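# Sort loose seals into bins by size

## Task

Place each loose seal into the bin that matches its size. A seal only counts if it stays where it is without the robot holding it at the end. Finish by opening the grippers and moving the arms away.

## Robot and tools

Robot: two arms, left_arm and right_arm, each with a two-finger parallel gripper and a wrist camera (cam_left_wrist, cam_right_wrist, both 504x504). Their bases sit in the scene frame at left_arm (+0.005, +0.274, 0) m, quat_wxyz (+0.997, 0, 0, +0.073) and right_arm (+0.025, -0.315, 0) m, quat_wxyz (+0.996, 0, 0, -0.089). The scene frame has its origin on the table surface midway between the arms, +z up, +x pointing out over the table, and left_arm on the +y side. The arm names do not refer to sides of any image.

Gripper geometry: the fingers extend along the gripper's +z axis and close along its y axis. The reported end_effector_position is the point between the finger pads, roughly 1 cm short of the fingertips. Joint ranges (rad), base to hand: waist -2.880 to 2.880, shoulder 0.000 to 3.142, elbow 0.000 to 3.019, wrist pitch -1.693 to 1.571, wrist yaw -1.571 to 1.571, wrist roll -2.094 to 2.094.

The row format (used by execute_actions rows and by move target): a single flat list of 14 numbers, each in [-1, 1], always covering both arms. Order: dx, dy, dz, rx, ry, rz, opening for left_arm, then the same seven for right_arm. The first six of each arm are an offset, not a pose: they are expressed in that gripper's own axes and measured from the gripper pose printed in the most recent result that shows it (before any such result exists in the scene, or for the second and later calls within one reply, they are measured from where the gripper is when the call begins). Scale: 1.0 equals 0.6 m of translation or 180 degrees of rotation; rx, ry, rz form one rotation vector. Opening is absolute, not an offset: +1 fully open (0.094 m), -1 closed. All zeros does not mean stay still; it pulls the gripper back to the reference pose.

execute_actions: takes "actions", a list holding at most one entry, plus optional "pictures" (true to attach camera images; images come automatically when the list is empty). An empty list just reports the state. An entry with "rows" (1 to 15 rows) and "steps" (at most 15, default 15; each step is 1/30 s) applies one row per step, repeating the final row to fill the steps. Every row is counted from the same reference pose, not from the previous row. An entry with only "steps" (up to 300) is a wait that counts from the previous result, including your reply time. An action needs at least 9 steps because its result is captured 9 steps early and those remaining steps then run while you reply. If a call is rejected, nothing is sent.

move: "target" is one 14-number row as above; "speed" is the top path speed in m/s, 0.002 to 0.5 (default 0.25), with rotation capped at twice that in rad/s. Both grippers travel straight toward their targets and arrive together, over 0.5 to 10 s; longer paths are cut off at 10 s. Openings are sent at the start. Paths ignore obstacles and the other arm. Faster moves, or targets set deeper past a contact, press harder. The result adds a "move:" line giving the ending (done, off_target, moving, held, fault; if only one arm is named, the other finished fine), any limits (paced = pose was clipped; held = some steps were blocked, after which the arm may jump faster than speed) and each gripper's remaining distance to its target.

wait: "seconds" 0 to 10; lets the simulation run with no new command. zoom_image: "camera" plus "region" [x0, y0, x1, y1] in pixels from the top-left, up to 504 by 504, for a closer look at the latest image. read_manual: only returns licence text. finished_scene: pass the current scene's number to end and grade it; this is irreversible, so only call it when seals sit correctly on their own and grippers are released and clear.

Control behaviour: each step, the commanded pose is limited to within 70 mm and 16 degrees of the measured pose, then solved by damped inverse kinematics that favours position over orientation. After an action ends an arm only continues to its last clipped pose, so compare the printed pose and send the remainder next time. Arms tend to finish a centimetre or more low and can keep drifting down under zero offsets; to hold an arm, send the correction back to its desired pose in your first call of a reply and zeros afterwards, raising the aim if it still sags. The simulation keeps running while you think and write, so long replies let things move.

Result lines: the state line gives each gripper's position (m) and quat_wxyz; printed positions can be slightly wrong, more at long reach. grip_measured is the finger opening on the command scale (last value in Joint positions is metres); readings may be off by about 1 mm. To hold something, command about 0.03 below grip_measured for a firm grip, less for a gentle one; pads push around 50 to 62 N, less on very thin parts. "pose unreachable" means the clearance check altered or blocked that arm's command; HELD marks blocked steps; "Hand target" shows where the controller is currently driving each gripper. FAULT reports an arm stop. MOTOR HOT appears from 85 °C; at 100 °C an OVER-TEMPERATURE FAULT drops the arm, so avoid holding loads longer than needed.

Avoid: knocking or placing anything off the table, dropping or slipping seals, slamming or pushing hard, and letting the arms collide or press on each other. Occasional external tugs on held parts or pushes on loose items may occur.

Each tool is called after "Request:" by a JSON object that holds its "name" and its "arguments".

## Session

Request:
{"name": "execute_actions", "arguments": {"actions": []}}

Scene clock: 0.00 s of 6900.00 s.
left_arm: end_effector_position=(+0.4428, +0.7638, +0.1718) grip_measured=+1.000 end_effector_quat_wxyz=(+0.218, -0.535, +0.598, +0.556) | right_arm: end_effector_position=(+0.5376, -0.1315, +0.2685) grip_measured=+1.000 end_effector_quat_wxyz=(+0.001, +0.609, -0.758, +0.235)
Joint positions: left_arm=[ 0.451  1.924  1.424 -0.399 -1.197 -0.396  0.094] | right_arm=[ 0.665  1.694  1.686 -1.47   0.465 -0.888  0.094]
Joint velocities: left_arm=[-0.005  0.005 -0.002 -0.002 -0.022  0.007  0.   ] | right_arm=[ 0.005 -0.005 -0.007 -0.007 -0.022 -0.037  0.   ]
Hand target (left_arm): +0.448, +0.767, +0.181; +0.227, -0.539, +0.592, +0.555
Hand target (right_arm): +0.543, -0.129, +0.287; +0.019, -0.604, +0.760, -0.239

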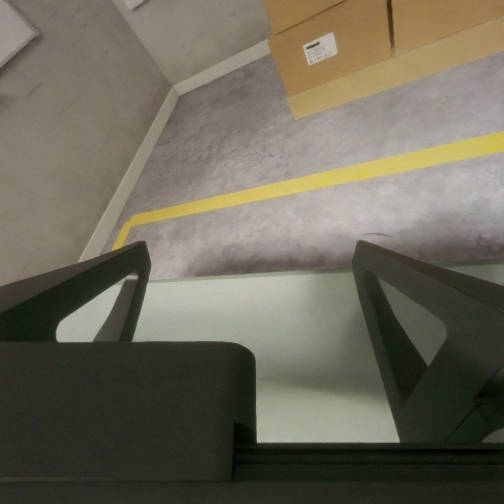

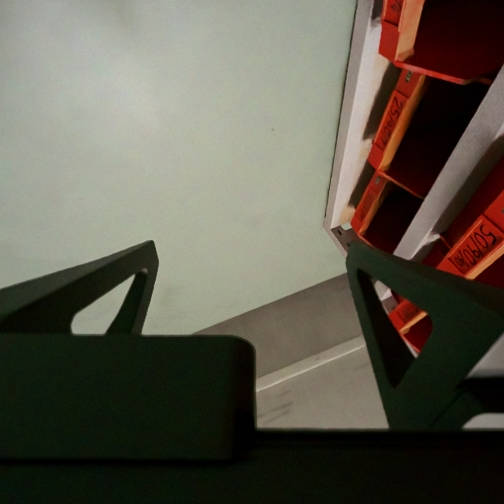

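Request:
{"name": "move", "arguments": {"target": [-0.003,0.479,-0.947,0.5765,-0.0314,0.3213,1,0.298,0.217,-0.1245,0.2005,-0.4068,0.4524,1], "speed": 0.25}}

Scene clock: 7.03 s of 6900.00 s.
left_arm: end_effector_position=(+0.3719, +0.2114, +0.4521) grip_measured=+1.000 end_effector_quat_wxyz=(+0.294, +0.153, +0.942, -0.059) | right_arm: end_effector_position=(+0.3519, -0.2553, +0.3434) grip_measured=+1.000 end_effector_quat_wxyz=(+0.700, -0.007, +0.715, -0.005)
Joint positions: left_arm=[-0.246  1.04   1.481 -1.417  0.147  0.175  0.094] | right_arm=[ 0.548  0.448  0.43  -0.005  0.368 -0.007  0.094]
Joint velocities: left_arm=[-0.005 -0.015 -0.002  0.002  0.051 -0.051  0.   ] | right_arm=[-0.015 -0.005 -0.007 -0.002  0.022 -0.081  0.   ]
Hand target (left_arm): +0.376, +0.208, +0.466; +0.302, +0.160, +0.938, -0.059
Hand target (right_arm): +0.351, -0.253, +0.344; +0.705, -0.001, +0.709, +0.006
Off the commanded pose (left_arm): 0.017 m, 2 deg.
Off the commanded pose (right_arm): 0.006 m, 1 deg.
Kept back: nothing.
move: off_target (left_arm)

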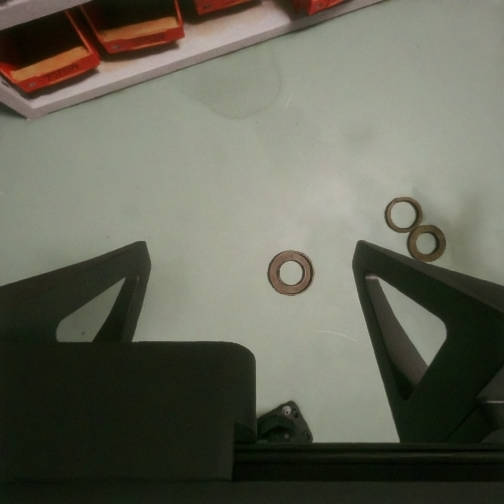

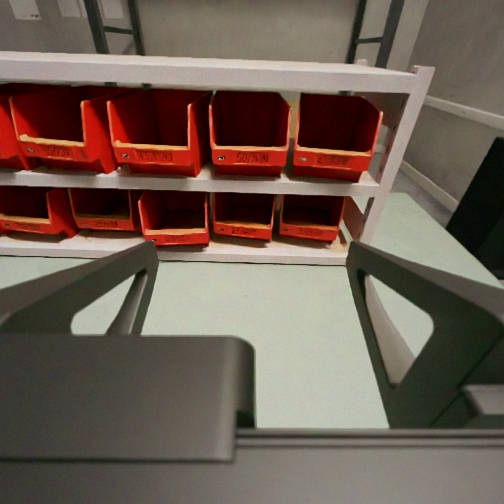

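Request:
{"name": "zoom_image", "arguments": {"camera": "cam_left_wrist", "region": [240, 170, 480, 320]}}

Request:
{"name": "zoom_image", "arguments": {"camera": "cam_right_wrist", "region": [0, 70, 400, 260]}}

Region (240, 170, 480, 320) of cam_left_wrist's 504x504 image, scaled by 2.100, with more detail than that image has; it fills the top 315 rows of this view, and the rest is white.

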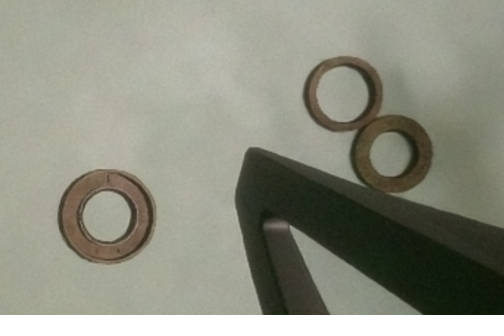

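Region (0, 70, 400, 260) of cam_right_wrist's 504x504 image, scaled by 1.260, with more detail than that image has; it fills the top 239 rows of this view, and the rest is white.

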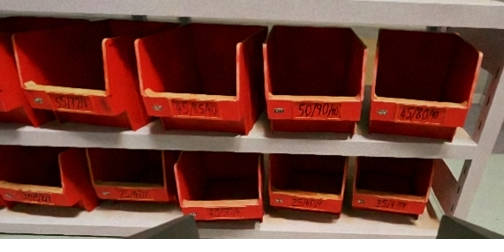

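Request:
{"name": "move", "arguments": {"target": [0.156,0.360,0.161,-0.0996,-0.3045,-0.0442,1,0.329,0.630,-0.037,-0.1747,0.4698,-0.1703,-0.04], "speed": 0.25}}

Scene clock: 16.53 s of 6900.00 s.
left_arm: end_effector_position=(+0.4244, +0.4137, +0.3144) grip_measured=+1.000 end_effector_quat_wxyz=(+0.705, -0.001, +0.710, -0.009) | right_arm: end_effector_position=(+0.3142, +0.0952, +0.1074) grip_measured=-0.039 end_effector_quat_wxyz=(-0.026, -0.325, +0.945, -0.024)
Joint positions: left_arm=[ 0.376  0.979  0.528  0.442  0.533 -0.01   0.094] | right_arm=[ 1.138  1.768  1.404 -1.278  0.008  0.299  0.045]
Joint velocities: left_arm=[-0.015 -0.005  0.002  0.002 -0.022 -0.081  0.   ] | right_arm=[-0.005 -0.015  0.017 -0.002 -0.022  0.007 -0.   ]
Hand target (left_arm): +0.425, +0.418, +0.314; +0.708, -0.005, +0.706, -0.009
Hand target (right_arm): +0.323, +0.117, +0.134; -0.001, -0.336, +0.942, -0.004
Off the commanded pose (left_arm): 0.008 m, 1 deg.
Off the commanded pose (right_arm): 0.042 m, 5 deg.
Kept back: nothing.
After step 90, 2.70 s passed at rest.
move: off_target (right_arm)

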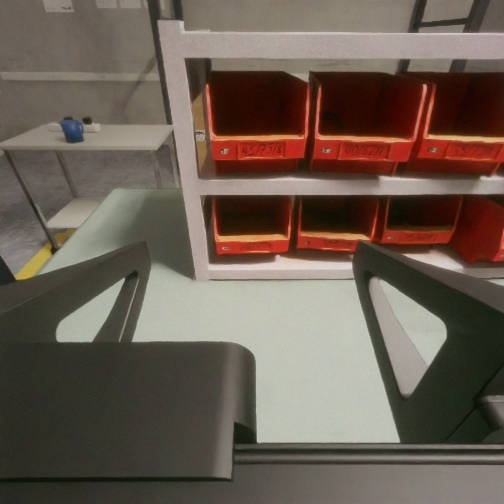

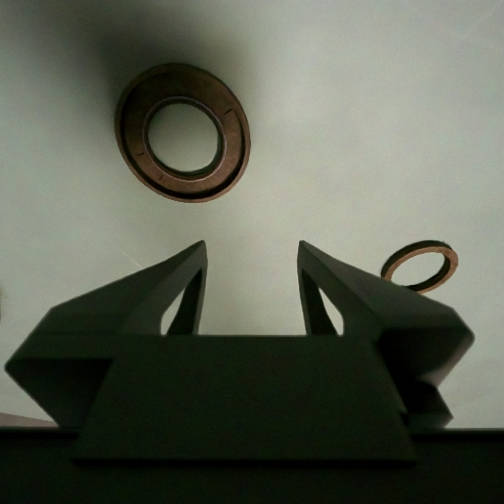

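Request:
{"name": "execute_actions", "arguments": {"actions": []}}

Scene clock: 17.97 s of 6900.00 s.
left_arm: end_effector_position=(+0.4244, +0.4137, +0.3144) grip_measured=+1.000 end_effector_quat_wxyz=(+0.705, -0.002, +0.710, -0.010) | right_arm: end_effector_position=(+0.3142, +0.0952, +0.1074) grip_measured=-0.039 end_effector_quat_wxyz=(-0.026, -0.325, +0.945, -0.024)
Joint positions: left_arm=[ 0.376  0.979  0.528  0.442  0.533 -0.012  0.094] | right_arm=[ 1.138  1.768  1.404 -1.278  0.008  0.298  0.045]
Joint velocities: left_arm=[-0.015 -0.005  0.007 -0.022 -0.007 -0.022  0.   ] | right_arm=[ 0.005  0.015 -0.007  0.022 -0.007 -0.022 -0.   ]
Hand target (left_arm): +0.425, +0.418, +0.314; +0.708, -0.004, +0.706, -0.008
Hand target (right_arm): +0.323, +0.117, +0.134; -0.001, -0.336, +0.942, -0.004
Off the commanded pose (left_arm): 0.008 m, 1 deg.
Off the commanded pose (right_arm): 0.042 m, 5 deg.
Kept back: nothing.
Steps of this call (steps 1 to 43: nothing new was sent). Readings (end_effector_position):
1: left_arm (+0.4244, +0.4137, +0.3144) | right_arm (+0.3142, +0.0952, +0.1074)
2: left_arm (+0.4244, +0.4137, +0.3144) | right_arm (+0.3142, +0.0952, +0.1074)
4: left_arm (+0.4244, +0.4137, +0.3144) | right_arm (+0.3142, +0.0952, +0.1074)
8: left_arm (+0.4244, +0.4137, +0.3144) | right_arm (+0.3142, +0.0952, +0.1074)
43: the state above

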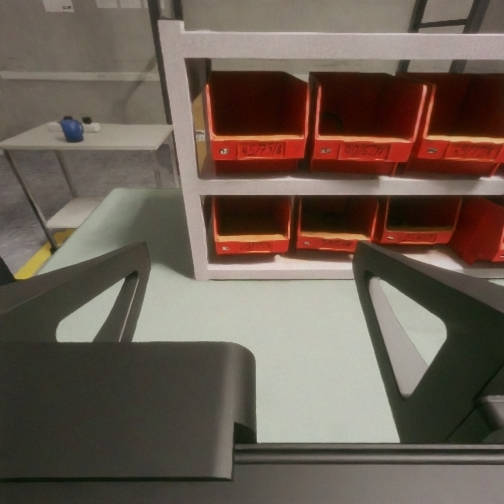

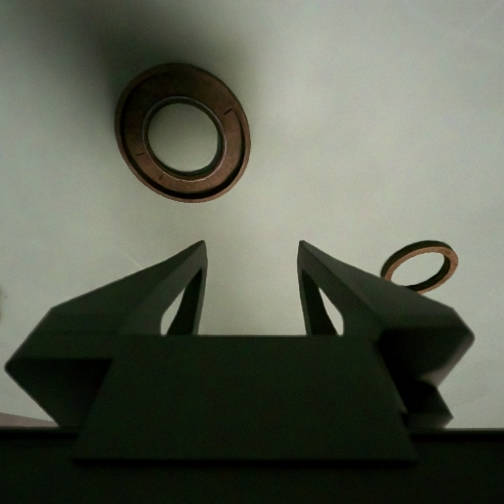

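Request:
{"name": "zoom_image", "arguments": {"camera": "cam_left_wrist", "region": [200, 60, 504, 260]}}

Request:
{"name": "zoom_image", "arguments": {"camera": "cam_right_wrist", "region": [90, 40, 280, 230]}}

Region (200, 60, 504, 260) of cam_left_wrist's 504x504 image, scaled by 1.658, with more detail than that image has; it fills the top 332 rows of this view, and the rest is white.

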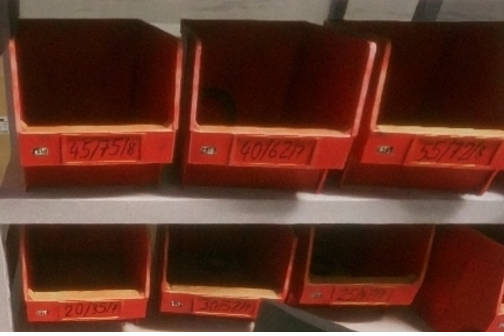

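Region (90, 40, 280, 230) of cam_right_wrist's 504x504 image, scaled by 2.653, with more detail than that image has.

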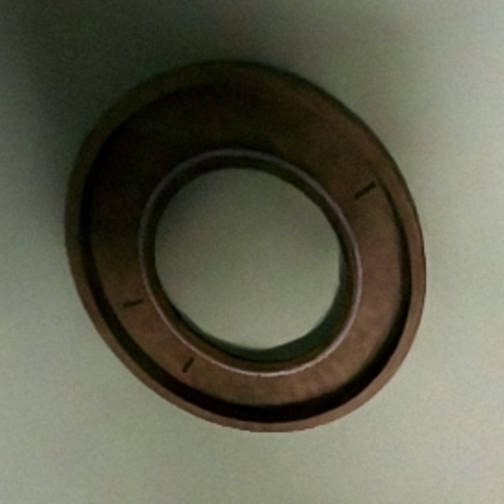

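Request:
{"name": "move", "arguments": {"target": [-0.005, 0, 0, 0, 0, 0, 1, -0.0585, 0.0783, 0.085, -0.009, -0.0206, 0, 1], "speed": 0.15}}

Scene clock: 23.50 s of 6900.00 s.
left_arm: end_effector_position=(+0.4244, +0.4137, +0.3144) grip_measured=+1.000 end_effector_quat_wxyz=(+0.705, -0.002, +0.710, -0.010) | right_arm: end_effector_position=(+0.3057, +0.1386, +0.0425) grip_measured=+1.000 end_effector_quat_wxyz=(-0.015, -0.332, +0.943, -0.013)
Joint positions: left_arm=[ 0.376  0.979  0.528  0.442  0.533 -0.012  0.094] | right_arm=[ 1.196  1.894  1.404 -1.12   0.     0.342  0.094]
Joint velocities: left_arm=[-0.024 -0.015 -0.012  0.007 -0.081 -0.125  0.   ] | right_arm=[-0.005 -0.005  0.007 -0.012 -0.037 -0.095  0.   ]
Hand target (left_arm): +0.424, +0.414, +0.317; +0.705, -0.002, +0.710, -0.010
Hand target (right_arm): +0.310, +0.150, +0.053; -0.001, -0.325, +0.946, +0.001
Off the commanded pose (left_arm): 0.003 m, 0 deg.
Off the commanded pose (right_arm): 0.017 m, 2 deg.
Kept back: nothing.
After step 90, 1.60 s passed at rest.
move: off_target (right_arm)

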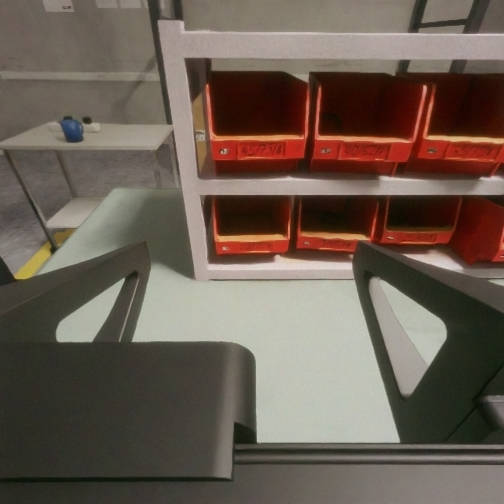

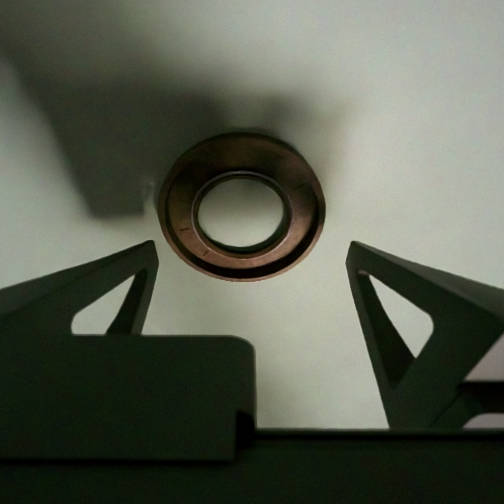

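Request:
{"name": "move", "arguments": {"target": [-0.005, 0, 0, 0, 0, 0, 1, -0.042, 0.018, -0.017, -0.005, -0.012, 0.004, 1], "speed": 0.08}}

Scene clock: 25.57 s of 6900.00 s.
left_arm: end_effector_position=(+0.4244, +0.4137, +0.3144) grip_measured=+1.000 end_effector_quat_wxyz=(+0.705, -0.002, +0.710, -0.010) | right_arm: end_effector_position=(+0.3050, +0.1373, +0.0326) grip_measured=+1.000 end_effector_quat_wxyz=(-0.023, -0.331, +0.943, -0.019)
Joint positions: left_arm=[ 0.376  0.979  0.528  0.442  0.533 -0.012  0.094] | right_arm=[ 1.196  1.914  1.405 -1.12   0.     0.343  0.094]
Joint velocities: left_arm=[-0.015 -0.015  0.007  0.017 -0.037 -0.095  0.   ] | right_arm=[-0.015 -0.015  0.002  0.007 -0.081 -0.037  0.   ]
Hand target (left_arm): +0.424, +0.414, +0.317; +0.705, -0.002, +0.710, -0.010
Hand target (right_arm): +0.318, +0.162, +0.052; +0.000, -0.326, +0.945, +0.002
Off the commanded pose (left_arm): 0.003 m, 0 deg.
Off the commanded pose (right_arm): 0.035 m, 3 deg.
Kept back: nothing.
move: off_target (right_arm)

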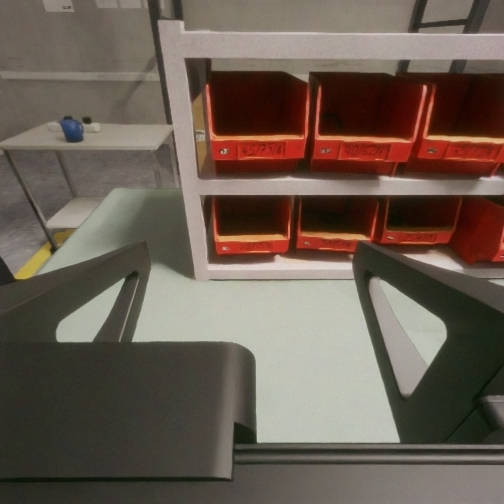

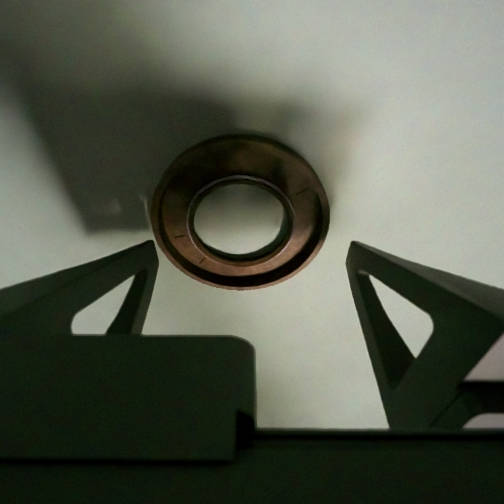

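Request:
{"name": "execute_actions", "arguments": {"actions": [{"rows": [[-0.005, 0, 0, 0, 0, 0, 1, -0.05, 0.018, -0.04, -0.005, -0.012, 0.004, 1]], "steps": 15}], "pictures": true}}

Scene clock: 26.30 s of 6900.00 s.
left_arm: end_effector_position=(+0.4244, +0.4137, +0.3144) grip_measured=+1.000 end_effector_quat_wxyz=(+0.705, -0.002, +0.710, -0.010) | right_arm: end_effector_position=(+0.3092, +0.1442, +0.0374) grip_measured=+1.000 end_effector_quat_wxyz=(-0.024, -0.331, +0.943, -0.020)
Joint positions: left_arm=[ 0.376  0.979  0.528  0.442  0.533 -0.012  0.094] | right_arm=[ 1.196  1.928  1.441 -1.145  0.     0.343  0.094]
Joint velocities: left_arm=[-0.015 -0.005  0.002  0.012 -0.037 -0.022  0.   ] | right_arm=[-0.005  0.015  0.12  -0.032  0.022 -0.037  0.   ]
Steps of this call (steps 1 to 16: nothing new was sent; steps 17 to 22: the first 6 steps of this action). Readings (end_effector_position):
17: left_arm (+0.4244, +0.4137, +0.3144) | right_arm (+0.3054, +0.1381, +0.0337)
18: left_arm (+0.4244, +0.4137, +0.3144) | right_arm (+0.3056, +0.1383, +0.0343)
20: left_arm (+0.4244, +0.4137, +0.3144) | right_arm (+0.3074, +0.1413, +0.0359)
22: the state above

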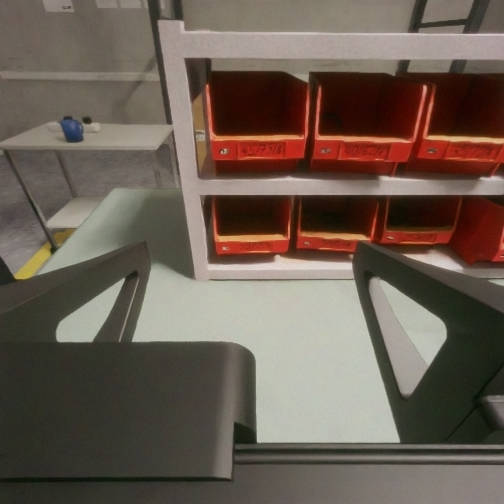

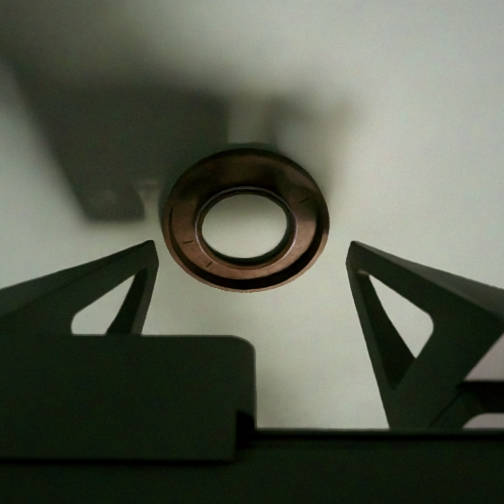

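Request:
{"name": "execute_actions", "arguments": {"actions": []}}

Scene clock: 30.57 s of 6900.00 s.
left_arm: end_effector_position=(+0.4244, +0.4137, +0.3144) grip_measured=+1.000 end_effector_quat_wxyz=(+0.705, -0.002, +0.710, -0.010) | right_arm: end_effector_position=(+0.3098, +0.1451, +0.0386) grip_measured=+1.000 end_effector_quat_wxyz=(-0.024, -0.331, +0.943, -0.019)
Joint positions: left_arm=[ 0.376  0.979  0.528  0.442  0.533 -0.012  0.094] | right_arm=[ 1.196  1.929  1.446 -1.149  0.     0.343  0.094]
Joint velocities: left_arm=[ 0.005 -0.005  0.002 -0.002  0.007  0.022  0.   ] | right_arm=[-0.015  0.005  0.002 -0.002 -0.051  0.051  0.   ]
Hand target (left_arm): +0.424, +0.414, +0.317; +0.705, -0.002, +0.710, -0.010
Hand target (right_arm): +0.321, +0.165, +0.055; -0.007, -0.325, +0.946, -0.005
Off the commanded pose (left_arm): 0.003 m, 0 deg.
Off the commanded pose (right_arm): 0.029 m, 3 deg.
Kept back: nothing.
Steps of this call (steps 1 to 9: the last 9 steps of your previous action; steps 10 to 90: nothing new was sent; then 1.27 s passed at rest). Readings (end_effector_position):
1: left_arm (+0.4244, +0.4137, +0.3144) | right_arm (+0.3097, +0.1450, +0.0380)
2: left_arm (+0.4244, +0.4137, +0.3144) | right_arm (+0.3099, +0.1453, +0.0384)
4: left_arm (+0.4244, +0.4137, +0.3144) | right_arm (+0.3100, +0.1455, +0.0388)
8: left_arm (+0.4244, +0.4137, +0.3144) | right_arm (+0.3098, +0.1451, +0.0386)
90: the state above

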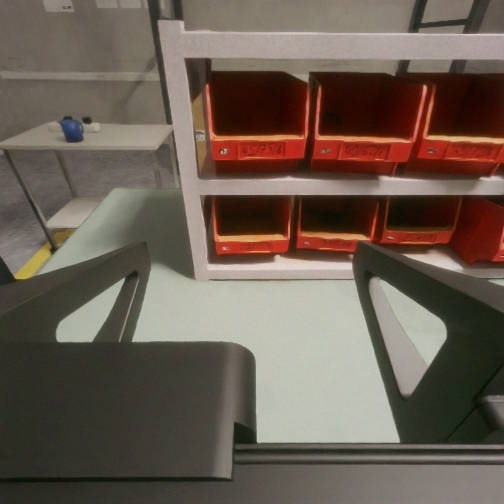

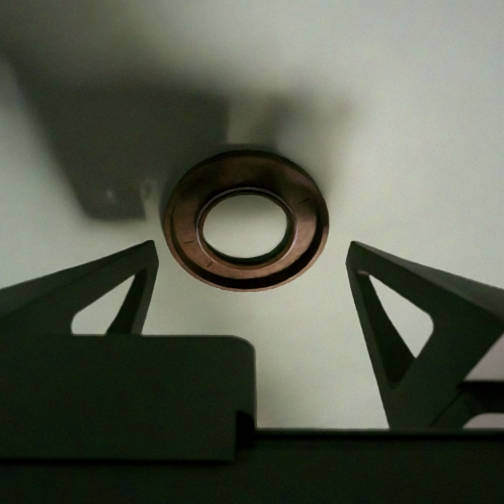

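Request:
{"name": "execute_actions", "arguments": {"actions": [{"rows": [[-0.005, 0, 0, 0, 0, 0, 1, -0.065, 0.035, -0.027, -0.005, -0.012, 0.004, 1]], "steps": 15}]}}

Request:
{"name": "execute_actions", "arguments": {"actions": []}}

Scene clock: 31.30 s of 6900.00 s.
left_arm: end_effector_position=(+0.4244, +0.4137, +0.3144) grip_measured=+1.000 end_effector_quat_wxyz=(+0.705, -0.002, +0.710, -0.010) | right_arm: end_effector_position=(+0.3212, +0.1641, +0.0375) grip_measured=+1.000 end_effector_quat_wxyz=(-0.021, -0.328, +0.944, -0.017)
Joint positions: left_arm=[ 0.376  0.979  0.528  0.442  0.533 -0.012  0.094] | right_arm=[ 1.196  1.978  1.521 -1.168  0.     0.349  0.094]
Joint velocities: left_arm=[-0.015 -0.005  0.007 -0.002 -0.081  0.037  0.   ] | right_arm=[-0.005  0.151  0.203 -0.002 -0.007  0.022  0.   ]
Steps of this call (steps 1 to 16: nothing new was sent; steps 17 to 22: the first 6 steps of this action). Readings (end_effector_position):
17: left_arm (+0.4244, +0.4137, +0.3144) | right_arm (+0.3102, +0.1458, +0.0388)
18: left_arm (+0.4244, +0.4137, +0.3144) | right_arm (+0.3117, +0.1483, +0.0394)
20: left_arm (+0.4244, +0.4137, +0.3144) | right_arm (+0.3172, +0.1577, +0.0390)
22: the state above

Scene clock: 31.60 s of 6900.00 s.
left_arm: end_effector_position=(+0.4244, +0.4137, +0.3144) grip_measured=+1.000 end_effector_quat_wxyz=(+0.705, -0.002, +0.710, -0.010) | right_arm: end_effector_position=(+0.3209, +0.1641, +0.0340) grip_measured=+1.000 end_effector_quat_wxyz=(-0.025, -0.328, +0.944, -0.021)
Joint positions: left_arm=[ 0.376  0.979  0.528  0.442  0.533 -0.012  0.094] | right_arm=[ 1.196  1.988  1.527 -1.175  0.     0.351  0.094]
Joint velocities: left_arm=[ 0.005 -0.005 -0.002 -0.002  0.007 -0.037  0.   ] | right_arm=[-0.005  0.005 -0.022 -0.007  0.007 -0.066  0.   ]
Hand target (left_arm): +0.424, +0.414, +0.317; +0.705, -0.002, +0.710, -0.010
Hand target (right_arm): +0.326, +0.186, +0.053; -0.008, -0.325, +0.946, -0.005
Off the commanded pose (left_arm): 0.003 m, 0 deg.
Off the commanded pose (right_arm): 0.030 m, 3 deg.
Kept back: nothing.
Steps of this call (steps 1 to 9: the last 9 steps of your previous action). Readings (end_effector_position):
1: left_arm (+0.4244, +0.4137, +0.3144) | right_arm (+0.3219, +0.1654, +0.0365)
2: left_arm (+0.4244, +0.4137, +0.3144) | right_arm (+0.3220, +0.1656, +0.0356)
4: left_arm (+0.4244, +0.4137, +0.3144) | right_arm (+0.3212, +0.1647, +0.0342)
8: left_arm (+0.4244, +0.4137, +0.3144) | right_arm (+0.3209, +0.1641, +0.0340)
9: the state above

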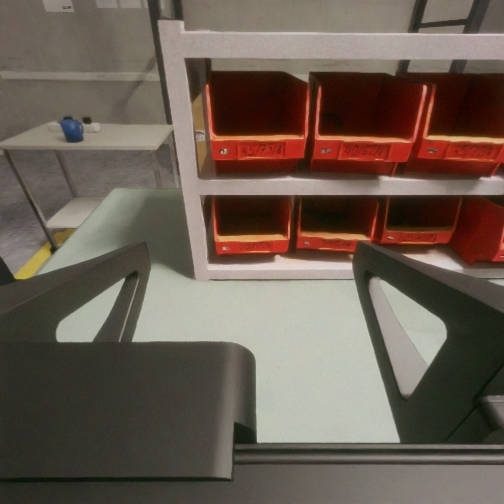

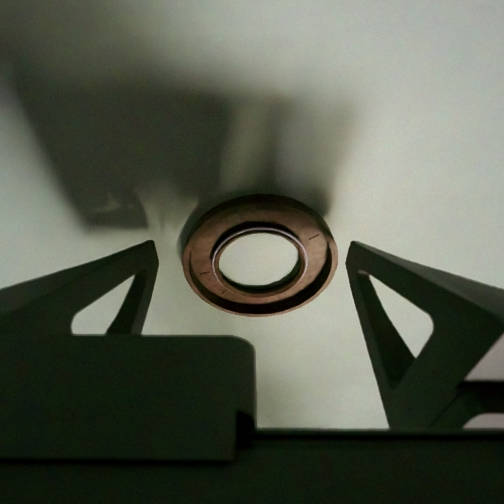

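Request:
{"name": "execute_actions", "arguments": {"actions": [{"rows": [[-0.005, 0, 0, 0, 0, 0, 1, 0.02, -0.015, -0.025, -0.005, -0.012, 0.004, 1]], "steps": 15}]}}

Request:
{"name": "execute_actions", "arguments": {"actions": []}}

Scene clock: 33.40 s of 6900.00 s.
left_arm: end_effector_position=(+0.4244, +0.4137, +0.3144) grip_measured=+1.000 end_effector_quat_wxyz=(+0.705, -0.002, +0.710, -0.010) | right_arm: end_effector_position=(+0.3115, +0.1488, +0.0344) grip_measured=+1.000 end_effector_quat_wxyz=(-0.026, -0.327, +0.944, -0.022)
Joint positions: left_arm=[ 0.376  0.979  0.528  0.442  0.533 -0.012  0.094] | right_arm=[ 1.196  1.947  1.462 -1.154  0.     0.351  0.094]
Joint velocities: left_arm=[ 0.015 -0.015 -0.007  0.007 -0.007 -0.037  0.   ] | right_arm=[-0.005 -0.112 -0.061 -0.002  0.037 -0.066  0.   ]
Steps of this call (steps 1 to 48: nothing new was sent; steps 49 to 54: the first 6 steps of this action). Readings (end_effector_position):
49: left_arm (+0.4244, +0.4137, +0.3144) | right_arm (+0.3202, +0.1630, +0.0331)
50: left_arm (+0.4244, +0.4137, +0.3144) | right_arm (+0.3188, +0.1607, +0.0326)
52: left_arm (+0.4244, +0.4137, +0.3144) | right_arm (+0.3136, +0.1523, +0.0325)
54: the state above

Scene clock: 33.70 s of 6900.00 s.
left_arm: end_effector_position=(+0.4244, +0.4137, +0.3144) grip_measured=+1.000 end_effector_quat_wxyz=(+0.705, -0.002, +0.710, -0.010) | right_arm: end_effector_position=(+0.3122, +0.1500, +0.0393) grip_measured=+1.000 end_effector_quat_wxyz=(-0.022, -0.327, +0.944, -0.018)
Joint positions: left_arm=[ 0.376  0.979  0.528  0.442  0.533 -0.012  0.094] | right_arm=[ 1.196  1.937  1.461 -1.151  0.     0.351  0.094]
Joint velocities: left_arm=[-0.005 -0.005 -0.007 -0.007 -0.022 -0.066  0.   ] | right_arm=[ 0.005 -0.005  0.007 -0.007 -0.007 -0.051  0.   ]
Hand target (left_arm): +0.424, +0.414, +0.317; +0.705, -0.002, +0.710, -0.010
Hand target (right_arm): +0.318, +0.150, +0.050; -0.010, -0.322, +0.947, -0.007
Off the commanded pose (left_arm): 0.003 m, 0 deg.
Off the commanded pose (right_arm): 0.012 m, 2 deg.
Kept back: nothing.
Steps of this call (steps 1 to 9: the last 9 steps of your previous action). Readings (end_effector_position):
1: left_arm (+0.4244, +0.4137, +0.3144) | right_arm (+0.3114, +0.1488, +0.0358)
2: left_arm (+0.4244, +0.4137, +0.3144) | right_arm (+0.3117, +0.1492, +0.0368)
4: left_arm (+0.4244, +0.4137, +0.3144) | right_arm (+0.3120, +0.1497, +0.0387)
8: left_arm (+0.4244, +0.4137, +0.3144) | right_arm (+0.3122, +0.1500, +0.0393)
9: the state above

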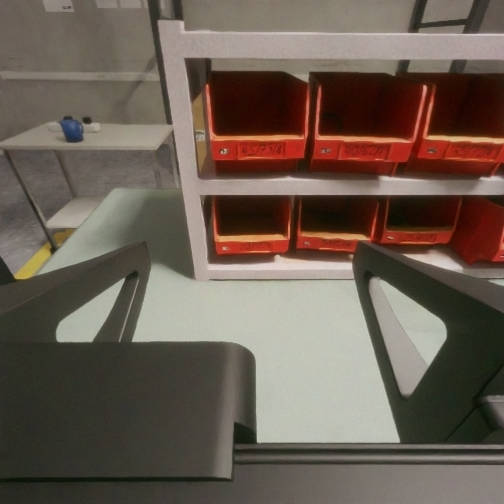

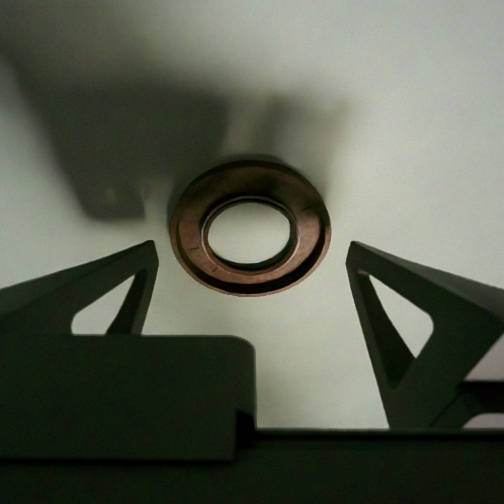

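Request:
{"name": "execute_actions", "arguments": {"actions": [{"rows": [[-0.005, 0, 0, 0, 0, 0, 1, -0.015, 0, 0.02, -0.005, -0.012, 0.004, 1]], "steps": 15}]}}

Request:
{"name": "execute_actions", "arguments": {"actions": []}}

Scene clock: 34.23 s of 6900.00 s.
left_arm: end_effector_position=(+0.4244, +0.4137, +0.3144) grip_measured=+1.000 end_effector_quat_wxyz=(+0.705, -0.002, +0.710, -0.010) | right_arm: end_effector_position=(+0.3168, +0.1574, +0.0337) grip_measured=+1.000 end_effector_quat_wxyz=(-0.005, -0.328, +0.945, -0.004)
Joint positions: left_arm=[ 0.376  0.979  0.528  0.442  0.533 -0.012  0.094] | right_arm=[ 1.196  1.94   1.451 -1.096  0.     0.351  0.094]
Joint velocities: left_arm=[-0.005 -0.005  0.012 -0.007 -0.022  0.007  0.   ] | right_arm=[-0.005  0.015 -0.012  0.056  0.037  0.051  0.   ]
Steps of this call (steps 1 to 10: nothing new was sent; steps 11 to 16: the first 6 steps of this action). Readings (end_effector_position):
11: left_arm (+0.4244, +0.4137, +0.3144) | right_arm (+0.3128, +0.1509, +0.0386)
12: left_arm (+0.4244, +0.4137, +0.3144) | right_arm (+0.3144, +0.1536, +0.0375)
14: left_arm (+0.4244, +0.4137, +0.3144) | right_arm (+0.3164, +0.1568, +0.0351)
16: the state above

Scene clock: 34.53 s of 6900.00 s.
left_arm: end_effector_position=(+0.4244, +0.4137, +0.3144) grip_measured=+1.000 end_effector_quat_wxyz=(+0.705, -0.002, +0.710, -0.010) | right_arm: end_effector_position=(+0.3169, +0.1576, +0.0333) grip_measured=+1.000 end_effector_quat_wxyz=(-0.005, -0.328, +0.945, -0.004)
Joint positions: left_arm=[ 0.376  0.979  0.528  0.442  0.533 -0.012  0.094] | right_arm=[ 1.196  1.94   1.45  -1.093  0.     0.351  0.094]
Joint velocities: left_arm=[-0.015 -0.005  0.007 -0.022 -0.066 -0.066  0.   ] | right_arm=[-0.015  0.005 -0.012  0.012  0.007  0.051  0.   ]
Hand target (left_arm): +0.424, +0.414, +0.317; +0.705, -0.002, +0.710, -0.010
Hand target (right_arm): +0.319, +0.155, +0.027; -0.006, -0.322, +0.947, -0.004
Off the commanded pose (left_arm): 0.003 m, 0 deg.
Off the commanded pose (right_arm): 0.007 m, 1 deg.
Kept back: nothing.
Steps of this call (steps 1 to 9: the last 9 steps of your previous action). Readings (end_effector_position):
1: left_arm (+0.4244, +0.4137, +0.3144) | right_arm (+0.3168, +0.1574, +0.0335)
2: left_arm (+0.4244, +0.4137, +0.3144) | right_arm (+0.3168, +0.1574, +0.0333)
4: left_arm (+0.4244, +0.4137, +0.3144) | right_arm (+0.3168, +0.1575, +0.0333)
8: left_arm (+0.4244, +0.4137, +0.3144) | right_arm (+0.3169, +0.1576, +0.0333)
9: the state above

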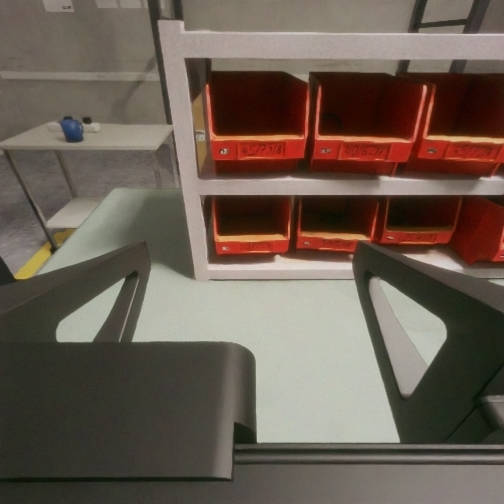

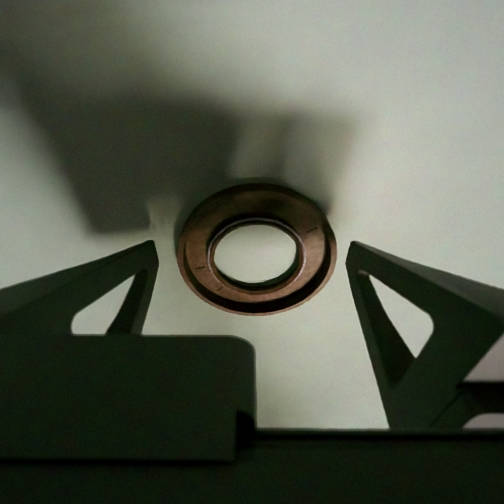

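Request:
{"name": "execute_actions", "arguments": {"actions": [{"rows": [[-0.005, 0, 0, 0, 0, 0, 1, 0.02, -0.006, 0.04, 0, 0, 0, 1]], "steps": 15}]}}

Request:
{"name": "execute_actions", "arguments": {"actions": []}}

Scene clock: 35.30 s of 6900.00 s.
left_arm: end_effector_position=(+0.4244, +0.4137, +0.3144) grip_measured=+1.000 end_effector_quat_wxyz=(+0.705, -0.002, +0.710, -0.010) | right_arm: end_effector_position=(+0.3094, +0.1459, +0.0126) grip_measured=+1.000 end_effector_quat_wxyz=(-0.009, -0.327, +0.945, -0.006)
Joint positions: left_arm=[ 0.376  0.979  0.528  0.442  0.533 -0.012  0.094] | right_arm=[ 1.196  1.941  1.388 -1.04  -0.001  0.353  0.094]
Joint velocities: left_arm=[-0.005  0.005 -0.007 -0.002 -0.037  0.022  0.   ] | right_arm=[ 0.015  0.024 -0.085  0.061 -0.168  0.081  0.   ]
Steps of this call (steps 1 to 17: nothing new was sent; steps 18 to 23: the first 6 steps of this action). Readings (end_effector_position):
18: left_arm (+0.4244, +0.4137, +0.3144) | right_arm (+0.3166, +0.1571, +0.0309)
19: left_arm (+0.4244, +0.4137, +0.3144) | right_arm (+0.3165, +0.1570, +0.0283)
21: left_arm (+0.4244, +0.4137, +0.3144) | right_arm (+0.3133, +0.1517, +0.0199)
23: the state above

Scene clock: 35.60 s of 6900.00 s.
left_arm: end_effector_position=(+0.4244, +0.4137, +0.3144) grip_measured=+1.000 end_effector_quat_wxyz=(+0.705, -0.002, +0.710, -0.010) | right_arm: end_effector_position=(+0.3105, +0.1470, +0.0129) grip_measured=+1.000 end_effector_quat_wxyz=(-0.006, -0.327, +0.945, -0.004)
Joint positions: left_arm=[ 0.376  0.979  0.528  0.442  0.533 -0.012  0.094] | right_arm=[ 1.196  1.94   1.388 -1.033 -0.001  0.353  0.094]
Joint velocities: left_arm=[ 0.005  0.024 -0.002 -0.012 -0.037 -0.081  0.   ] | right_arm=[-0.005  0.005 -0.017 -0.022  0.007 -0.007  0.   ]
Hand target (left_arm): +0.424, +0.414, +0.317; +0.705, -0.002, +0.710, -0.010
Hand target (right_arm): +0.310, +0.147, +0.010; -0.005, -0.327, +0.945, -0.004
Off the commanded pose (left_arm): 0.003 m, 0 deg.
Off the commanded pose (right_arm): 0.004 m, 0 deg.
Kept back: nothing.
Steps of this call (steps 1 to 9: the last 9 steps of your previous action). Readings (end_effector_position):
1: left_arm (+0.4244, +0.4137, +0.3144) | right_arm (+0.3099, +0.1460, +0.0129)
2: left_arm (+0.4244, +0.4137, +0.3144) | right_arm (+0.3103, +0.1466, +0.0129)
4: left_arm (+0.4244, +0.4137, +0.3144) | right_arm (+0.3104, +0.1468, +0.0129)
8: left_arm (+0.4244, +0.4137, +0.3144) | right_arm (+0.3105, +0.1470, +0.0129)
9: the state above

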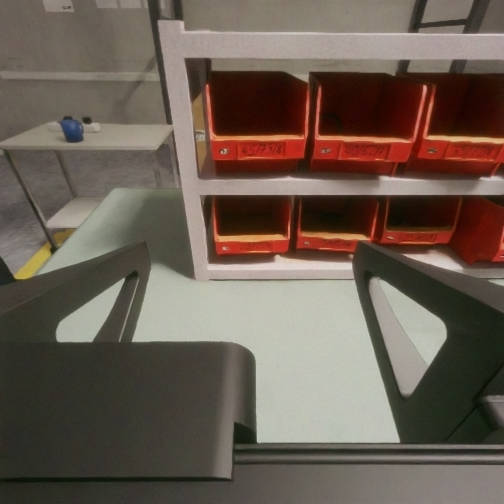

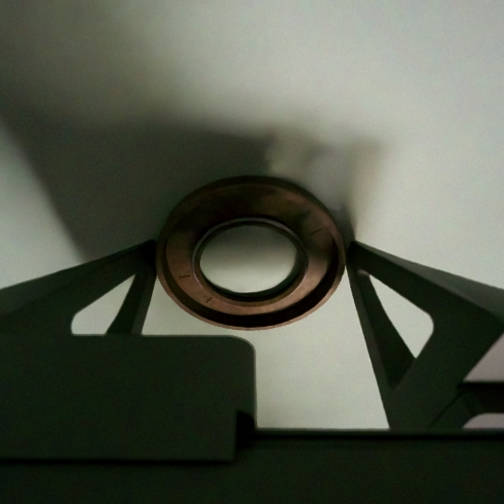

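Request:
{"name": "execute_actions", "arguments": {"actions": [{"rows": [[-0.005, 0, 0, 0, 0, 0, 1, 0, 0, -0.003, 0, 0, 0, 0.7]], "steps": 15}]}}

Request:
{"name": "execute_actions", "arguments": {"actions": []}}

Scene clock: 36.07 s of 6900.00 s.
left_arm: end_effector_position=(+0.4244, +0.4137, +0.3144) grip_measured=+1.000 end_effector_quat_wxyz=(+0.705, -0.002, +0.710, -0.010) | right_arm: end_effector_position=(+0.3105, +0.1470, +0.0129) grip_measured=+0.882 end_effector_quat_wxyz=(-0.006, -0.327, +0.945, -0.004)
Joint positions: left_arm=[ 0.376  0.979  0.528  0.442  0.533 -0.012  0.094] | right_arm=[ 1.196  1.94   1.388 -1.033 -0.001  0.353  0.088]
Joint velocities: left_arm=[-0.005 -0.015 -0.007  0.002 -0.081 -0.037  0.   ] | right_arm=[ 0.005 -0.005 -0.012  0.002  0.007  0.007  0.   ]
Steps of this call (steps 1 to 8: nothing new was sent; steps 9 to 14: the first 6 steps of this action). Readings (end_effector_position):
9: left_arm (+0.4244, +0.4137, +0.3144) | right_arm (+0.3105, +0.1470, +0.0129)
10: left_arm (+0.4244, +0.4137, +0.3144) | right_arm (+0.3105, +0.1470, +0.0129)
12: left_arm (+0.4244, +0.4137, +0.3144) | right_arm (+0.3105, +0.1470, +0.0129)
14: the state above

Scene clock: 36.37 s of 6900.00 s.
left_arm: end_effector_position=(+0.4244, +0.4137, +0.3144) grip_measured=+1.000 end_effector_quat_wxyz=(+0.705, -0.002, +0.710, -0.010) | right_arm: end_effector_position=(+0.3105, +0.1470, +0.0129) grip_measured=+0.882 end_effector_quat_wxyz=(-0.006, -0.327, +0.945, -0.004)
Joint positions: left_arm=[ 0.376  0.979  0.528  0.442  0.533 -0.012  0.094] | right_arm=[ 1.196  1.94   1.388 -1.033 -0.001  0.353  0.088]
Joint velocities: left_arm=[ 0.005 -0.005 -0.017 -0.012 -0.007  0.022  0.   ] | right_arm=[-0.015  0.005  0.012  0.002  0.037 -0.051  0.   ]
Hand target (left_arm): +0.424, +0.414, +0.317; +0.705, -0.002, +0.710, -0.010
Hand target (right_arm): +0.311, +0.147, +0.015; -0.006, -0.327, +0.945, -0.004
Off the commanded pose (left_arm): 0.003 m, 0 deg.
Off the commanded pose (right_arm): 0.002 m, 0 deg.
Kept back: nothing.
Steps of this call (steps 1 to 9: the last 9 steps of your previous action). Readings (end_effector_position):
1: left_arm (+0.4244, +0.4137, +0.3144) | right_arm (+0.3105, +0.1470, +0.0129)
2: left_arm (+0.4244, +0.4137, +0.3144) | right_arm (+0.3105, +0.1470, +0.0129)
4: left_arm (+0.4244, +0.4137, +0.3144) | right_arm (+0.3105, +0.1470, +0.0129)
8: left_arm (+0.4244, +0.4137, +0.3144) | right_arm (+0.3105, +0.1470, +0.0129)
9: the state above

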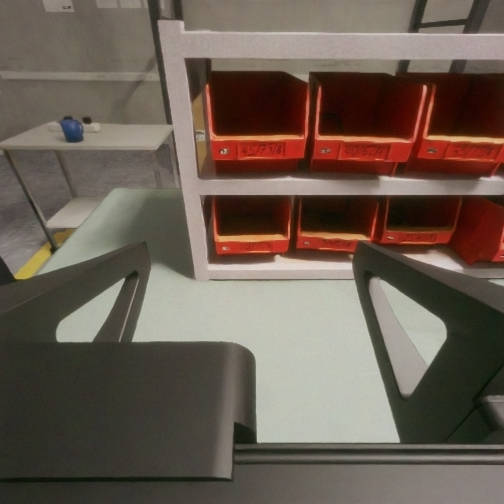

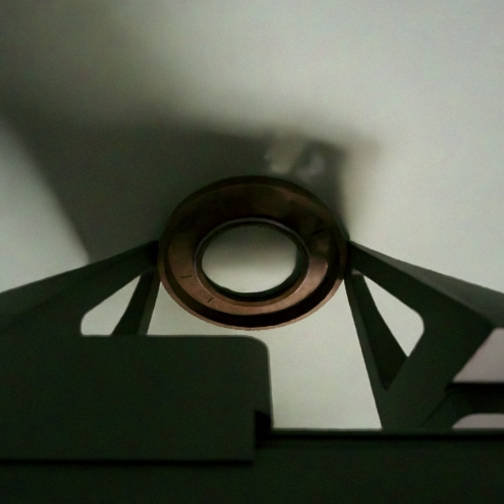

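Request:
{"name": "execute_actions", "arguments": {"actions": [{"rows": [[-0.005, 0, 0, 0, 0, 0, 1, 0, 0, 0, 0, 0, 0, 1], [-0.005, 0, 0, 0, 0, 0, 1, 0, 0, 0, 0, 0, 0, 1], [-0.005, 0, 0, 0, 0, 0, 1, 0, 0, 0, 0, 0, 0, 1], [-0.005, 0, 0, 0, 0, 0, 1, 0, 0, -0.03, 0, 0, 0, 1], [-0.005, 0, 0, 0, 0, 0, 1, 0, 0, -0.07, 0, 0, 0, 1]], "steps": 15}]}}

Request:
{"name": "move", "arguments": {"target": [-0.005, 0, 0, 0, 0, 0, 1, 0.06, -0.025, -0.02, 0, 0, 0.389, -0.06], "speed": 0.25}}

Scene clock: 38.60 s of 6900.00 s.
left_arm: end_effector_position=(+0.4244, +0.4137, +0.3144) grip_measured=+1.000 end_effector_quat_wxyz=(+0.705, -0.002, +0.710, -0.010) | right_arm: end_effector_position=(+0.3054, +0.1387, +0.0150) grip_measured=+1.000 end_effector_quat_wxyz=(-0.021, -0.327, +0.945, -0.016)
Joint positions: left_arm=[ 0.376  0.979  0.528  0.442  0.533 -0.012  0.094] | right_arm=[ 1.196  1.937  1.388 -1.075 -0.001  0.353  0.094]
Joint velocities: left_arm=[-0.015 -0.005 -0.012  0.027  0.007 -0.007  0.   ] | right_arm=[-0.015 -0.103 -0.007 -0.637 -0.037  0.007  0.   ]
Steps of this call (steps 1 to 61: nothing new was sent; steps 62 to 67: the first 6 steps of this action). Readings (end_effector_position):
62: left_arm (+0.4244, +0.4137, +0.3144) | right_arm (+0.3105, +0.1470, +0.0129)
63: left_arm (+0.4244, +0.4137, +0.3144) | right_arm (+0.3105, +0.1470, +0.0129)
65: left_arm (+0.4244, +0.4137, +0.3144) | right_arm (+0.3100, +0.1462, +0.0129)
67: the state above

Scene clock: 42.10 s of 6900.00 s.
left_arm: end_effector_position=(+0.4244, +0.4137, +0.3144) grip_measured=+1.000 end_effector_quat_wxyz=(+0.705, -0.002, +0.710, -0.010) | right_arm: end_effector_position=(+0.2814, +0.0998, +0.0373) grip_measured=-0.059 end_effector_quat_wxyz=(-0.014, +0.264, +0.964, -0.044)
Joint positions: left_arm=[ 0.376  0.979  0.528  0.442  0.533 -0.012  0.094] | right_arm=[ 1.196  1.827  1.283 -1.118 -0.001  1.552  0.044]
Joint velocities: left_arm=[-0.005  0.005 -0.002  0.002 -0.007 -0.037  0.   ] | right_arm=[ 0.005 -0.005 -0.022  0.017 -0.037  0.022  0.   ]
Hand target (left_arm): +0.424, +0.414, +0.317; +0.705, -0.002, +0.710, -0.010
Hand target (right_arm): +0.283, +0.099, +0.046; -0.010, +0.275, +0.961, -0.032
Off your previous action's commanded pose (left_arm): 0.003 m, 0 deg at its last step (step 9 of this call).
Off your previous action's commanded pose (right_arm): 0.030 m, 3 deg at its last step (step 9 of this call).
Off the commanded pose (left_arm): 0.003 m, 0 deg.
Off the commanded pose (right_arm): 0.009 m, 2 deg.
Kept back: nothing.
move: done

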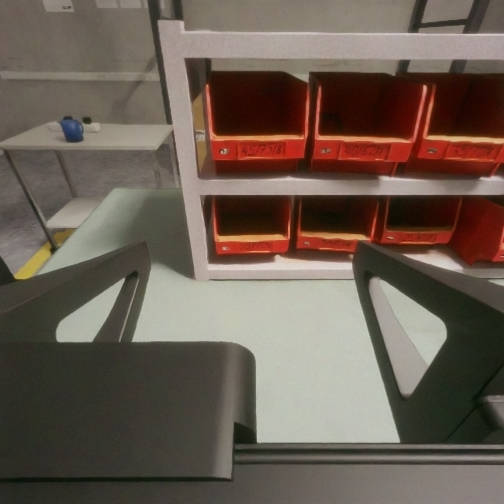

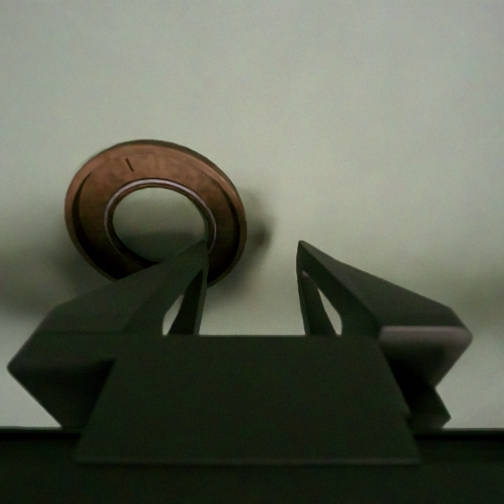

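Request:
{"name": "execute_actions", "arguments": {"actions": [{"rows": [[-0.005, 0, 0, 0, 0, 0, 1, -0.042, 0.035, -0.017, -0.008, -0.01, 0, -0.06]], "steps": 15}]}}

Request:
{"name": "execute_actions", "arguments": {"actions": []}}

Scene clock: 44.10 s of 6900.00 s.
left_arm: end_effector_position=(+0.4244, +0.4137, +0.3144) grip_measured=+1.000 end_effector_quat_wxyz=(+0.705, -0.002, +0.710, -0.010) | right_arm: end_effector_position=(+0.2952, +0.0901, +0.0325) grip_measured=-0.059 end_effector_quat_wxyz=(-0.001, +0.267, +0.962, -0.053)
Joint positions: left_arm=[ 0.376  0.979  0.528  0.442  0.533 -0.012  0.094] | right_arm=[ 1.172  1.838  1.284 -1.118  0.029  1.538  0.044]
Joint velocities: left_arm=[-0.015 -0.005  0.012  0.012  0.007  0.007  0.   ] | right_arm=[-0.161  0.073  0.032  0.002  0.022 -0.051 -0.   ]
Steps of this call (steps 1 to 54: nothing new was sent; steps 55 to 60: the first 6 steps of this action). Readings (end_effector_position):
55: left_arm (+0.4244, +0.4137, +0.3144) | right_arm (+0.2835, +0.0985, +0.0369)
56: left_arm (+0.4244, +0.4137, +0.3144) | right_arm (+0.2861, +0.0969, +0.0365)
58: left_arm (+0.4244, +0.4137, +0.3144) | right_arm (+0.2907, +0.0936, +0.0348)
60: the state above

Scene clock: 44.40 s of 6900.00 s.
left_arm: end_effector_position=(+0.4244, +0.4137, +0.3144) grip_measured=+1.000 end_effector_quat_wxyz=(+0.705, -0.002, +0.710, -0.010) | right_arm: end_effector_position=(+0.2993, +0.0865, +0.0295) grip_measured=-0.059 end_effector_quat_wxyz=(-0.002, +0.270, +0.961, -0.056)
Joint positions: left_arm=[ 0.376  0.979  0.528  0.442  0.533 -0.012  0.094] | right_arm=[ 1.161  1.844  1.284 -1.118  0.03   1.532  0.044]
Joint velocities: left_arm=[0.005 0.005 0.007 0.007 0.037 0.022 0.   ] | right_arm=[ 0.005  0.005 -0.012 -0.002 -0.037 -0.022  0.001]
Hand target (left_arm): +0.424, +0.414, +0.317; +0.705, -0.002, +0.710, -0.010
Hand target (right_arm): +0.314, +0.105, +0.046; +0.005, +0.263, +0.964, -0.035
Off the commanded pose (left_arm): 0.003 m, 0 deg.
Off the commanded pose (right_arm): 0.029 m, 3 deg.
Kept back: nothing.
Steps of this call (steps 1 to 9: the last 9 steps of your previous action). Readings (end_effector_position):
1: left_arm (+0.4244, +0.4137, +0.3144) | right_arm (+0.2969, +0.0886, +0.0314)
2: left_arm (+0.4244, +0.4137, +0.3144) | right_arm (+0.2982, +0.0875, +0.0305)
4: left_arm (+0.4244, +0.4137, +0.3144) | right_arm (+0.2993, +0.0865, +0.0295)
8: left_arm (+0.4244, +0.4137, +0.3144) | right_arm (+0.2993, +0.0865, +0.0295)
9: the state above

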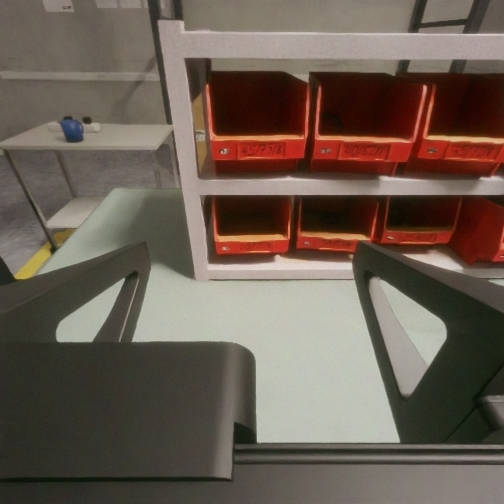

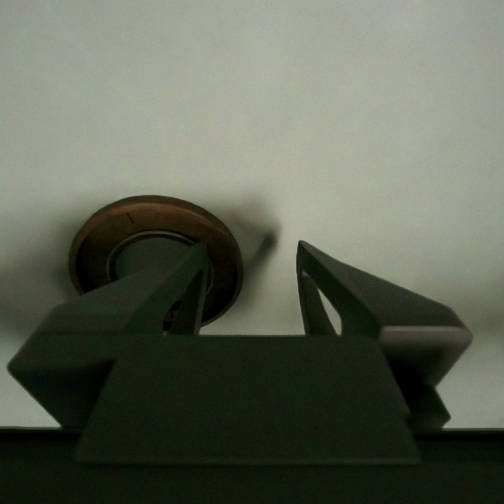

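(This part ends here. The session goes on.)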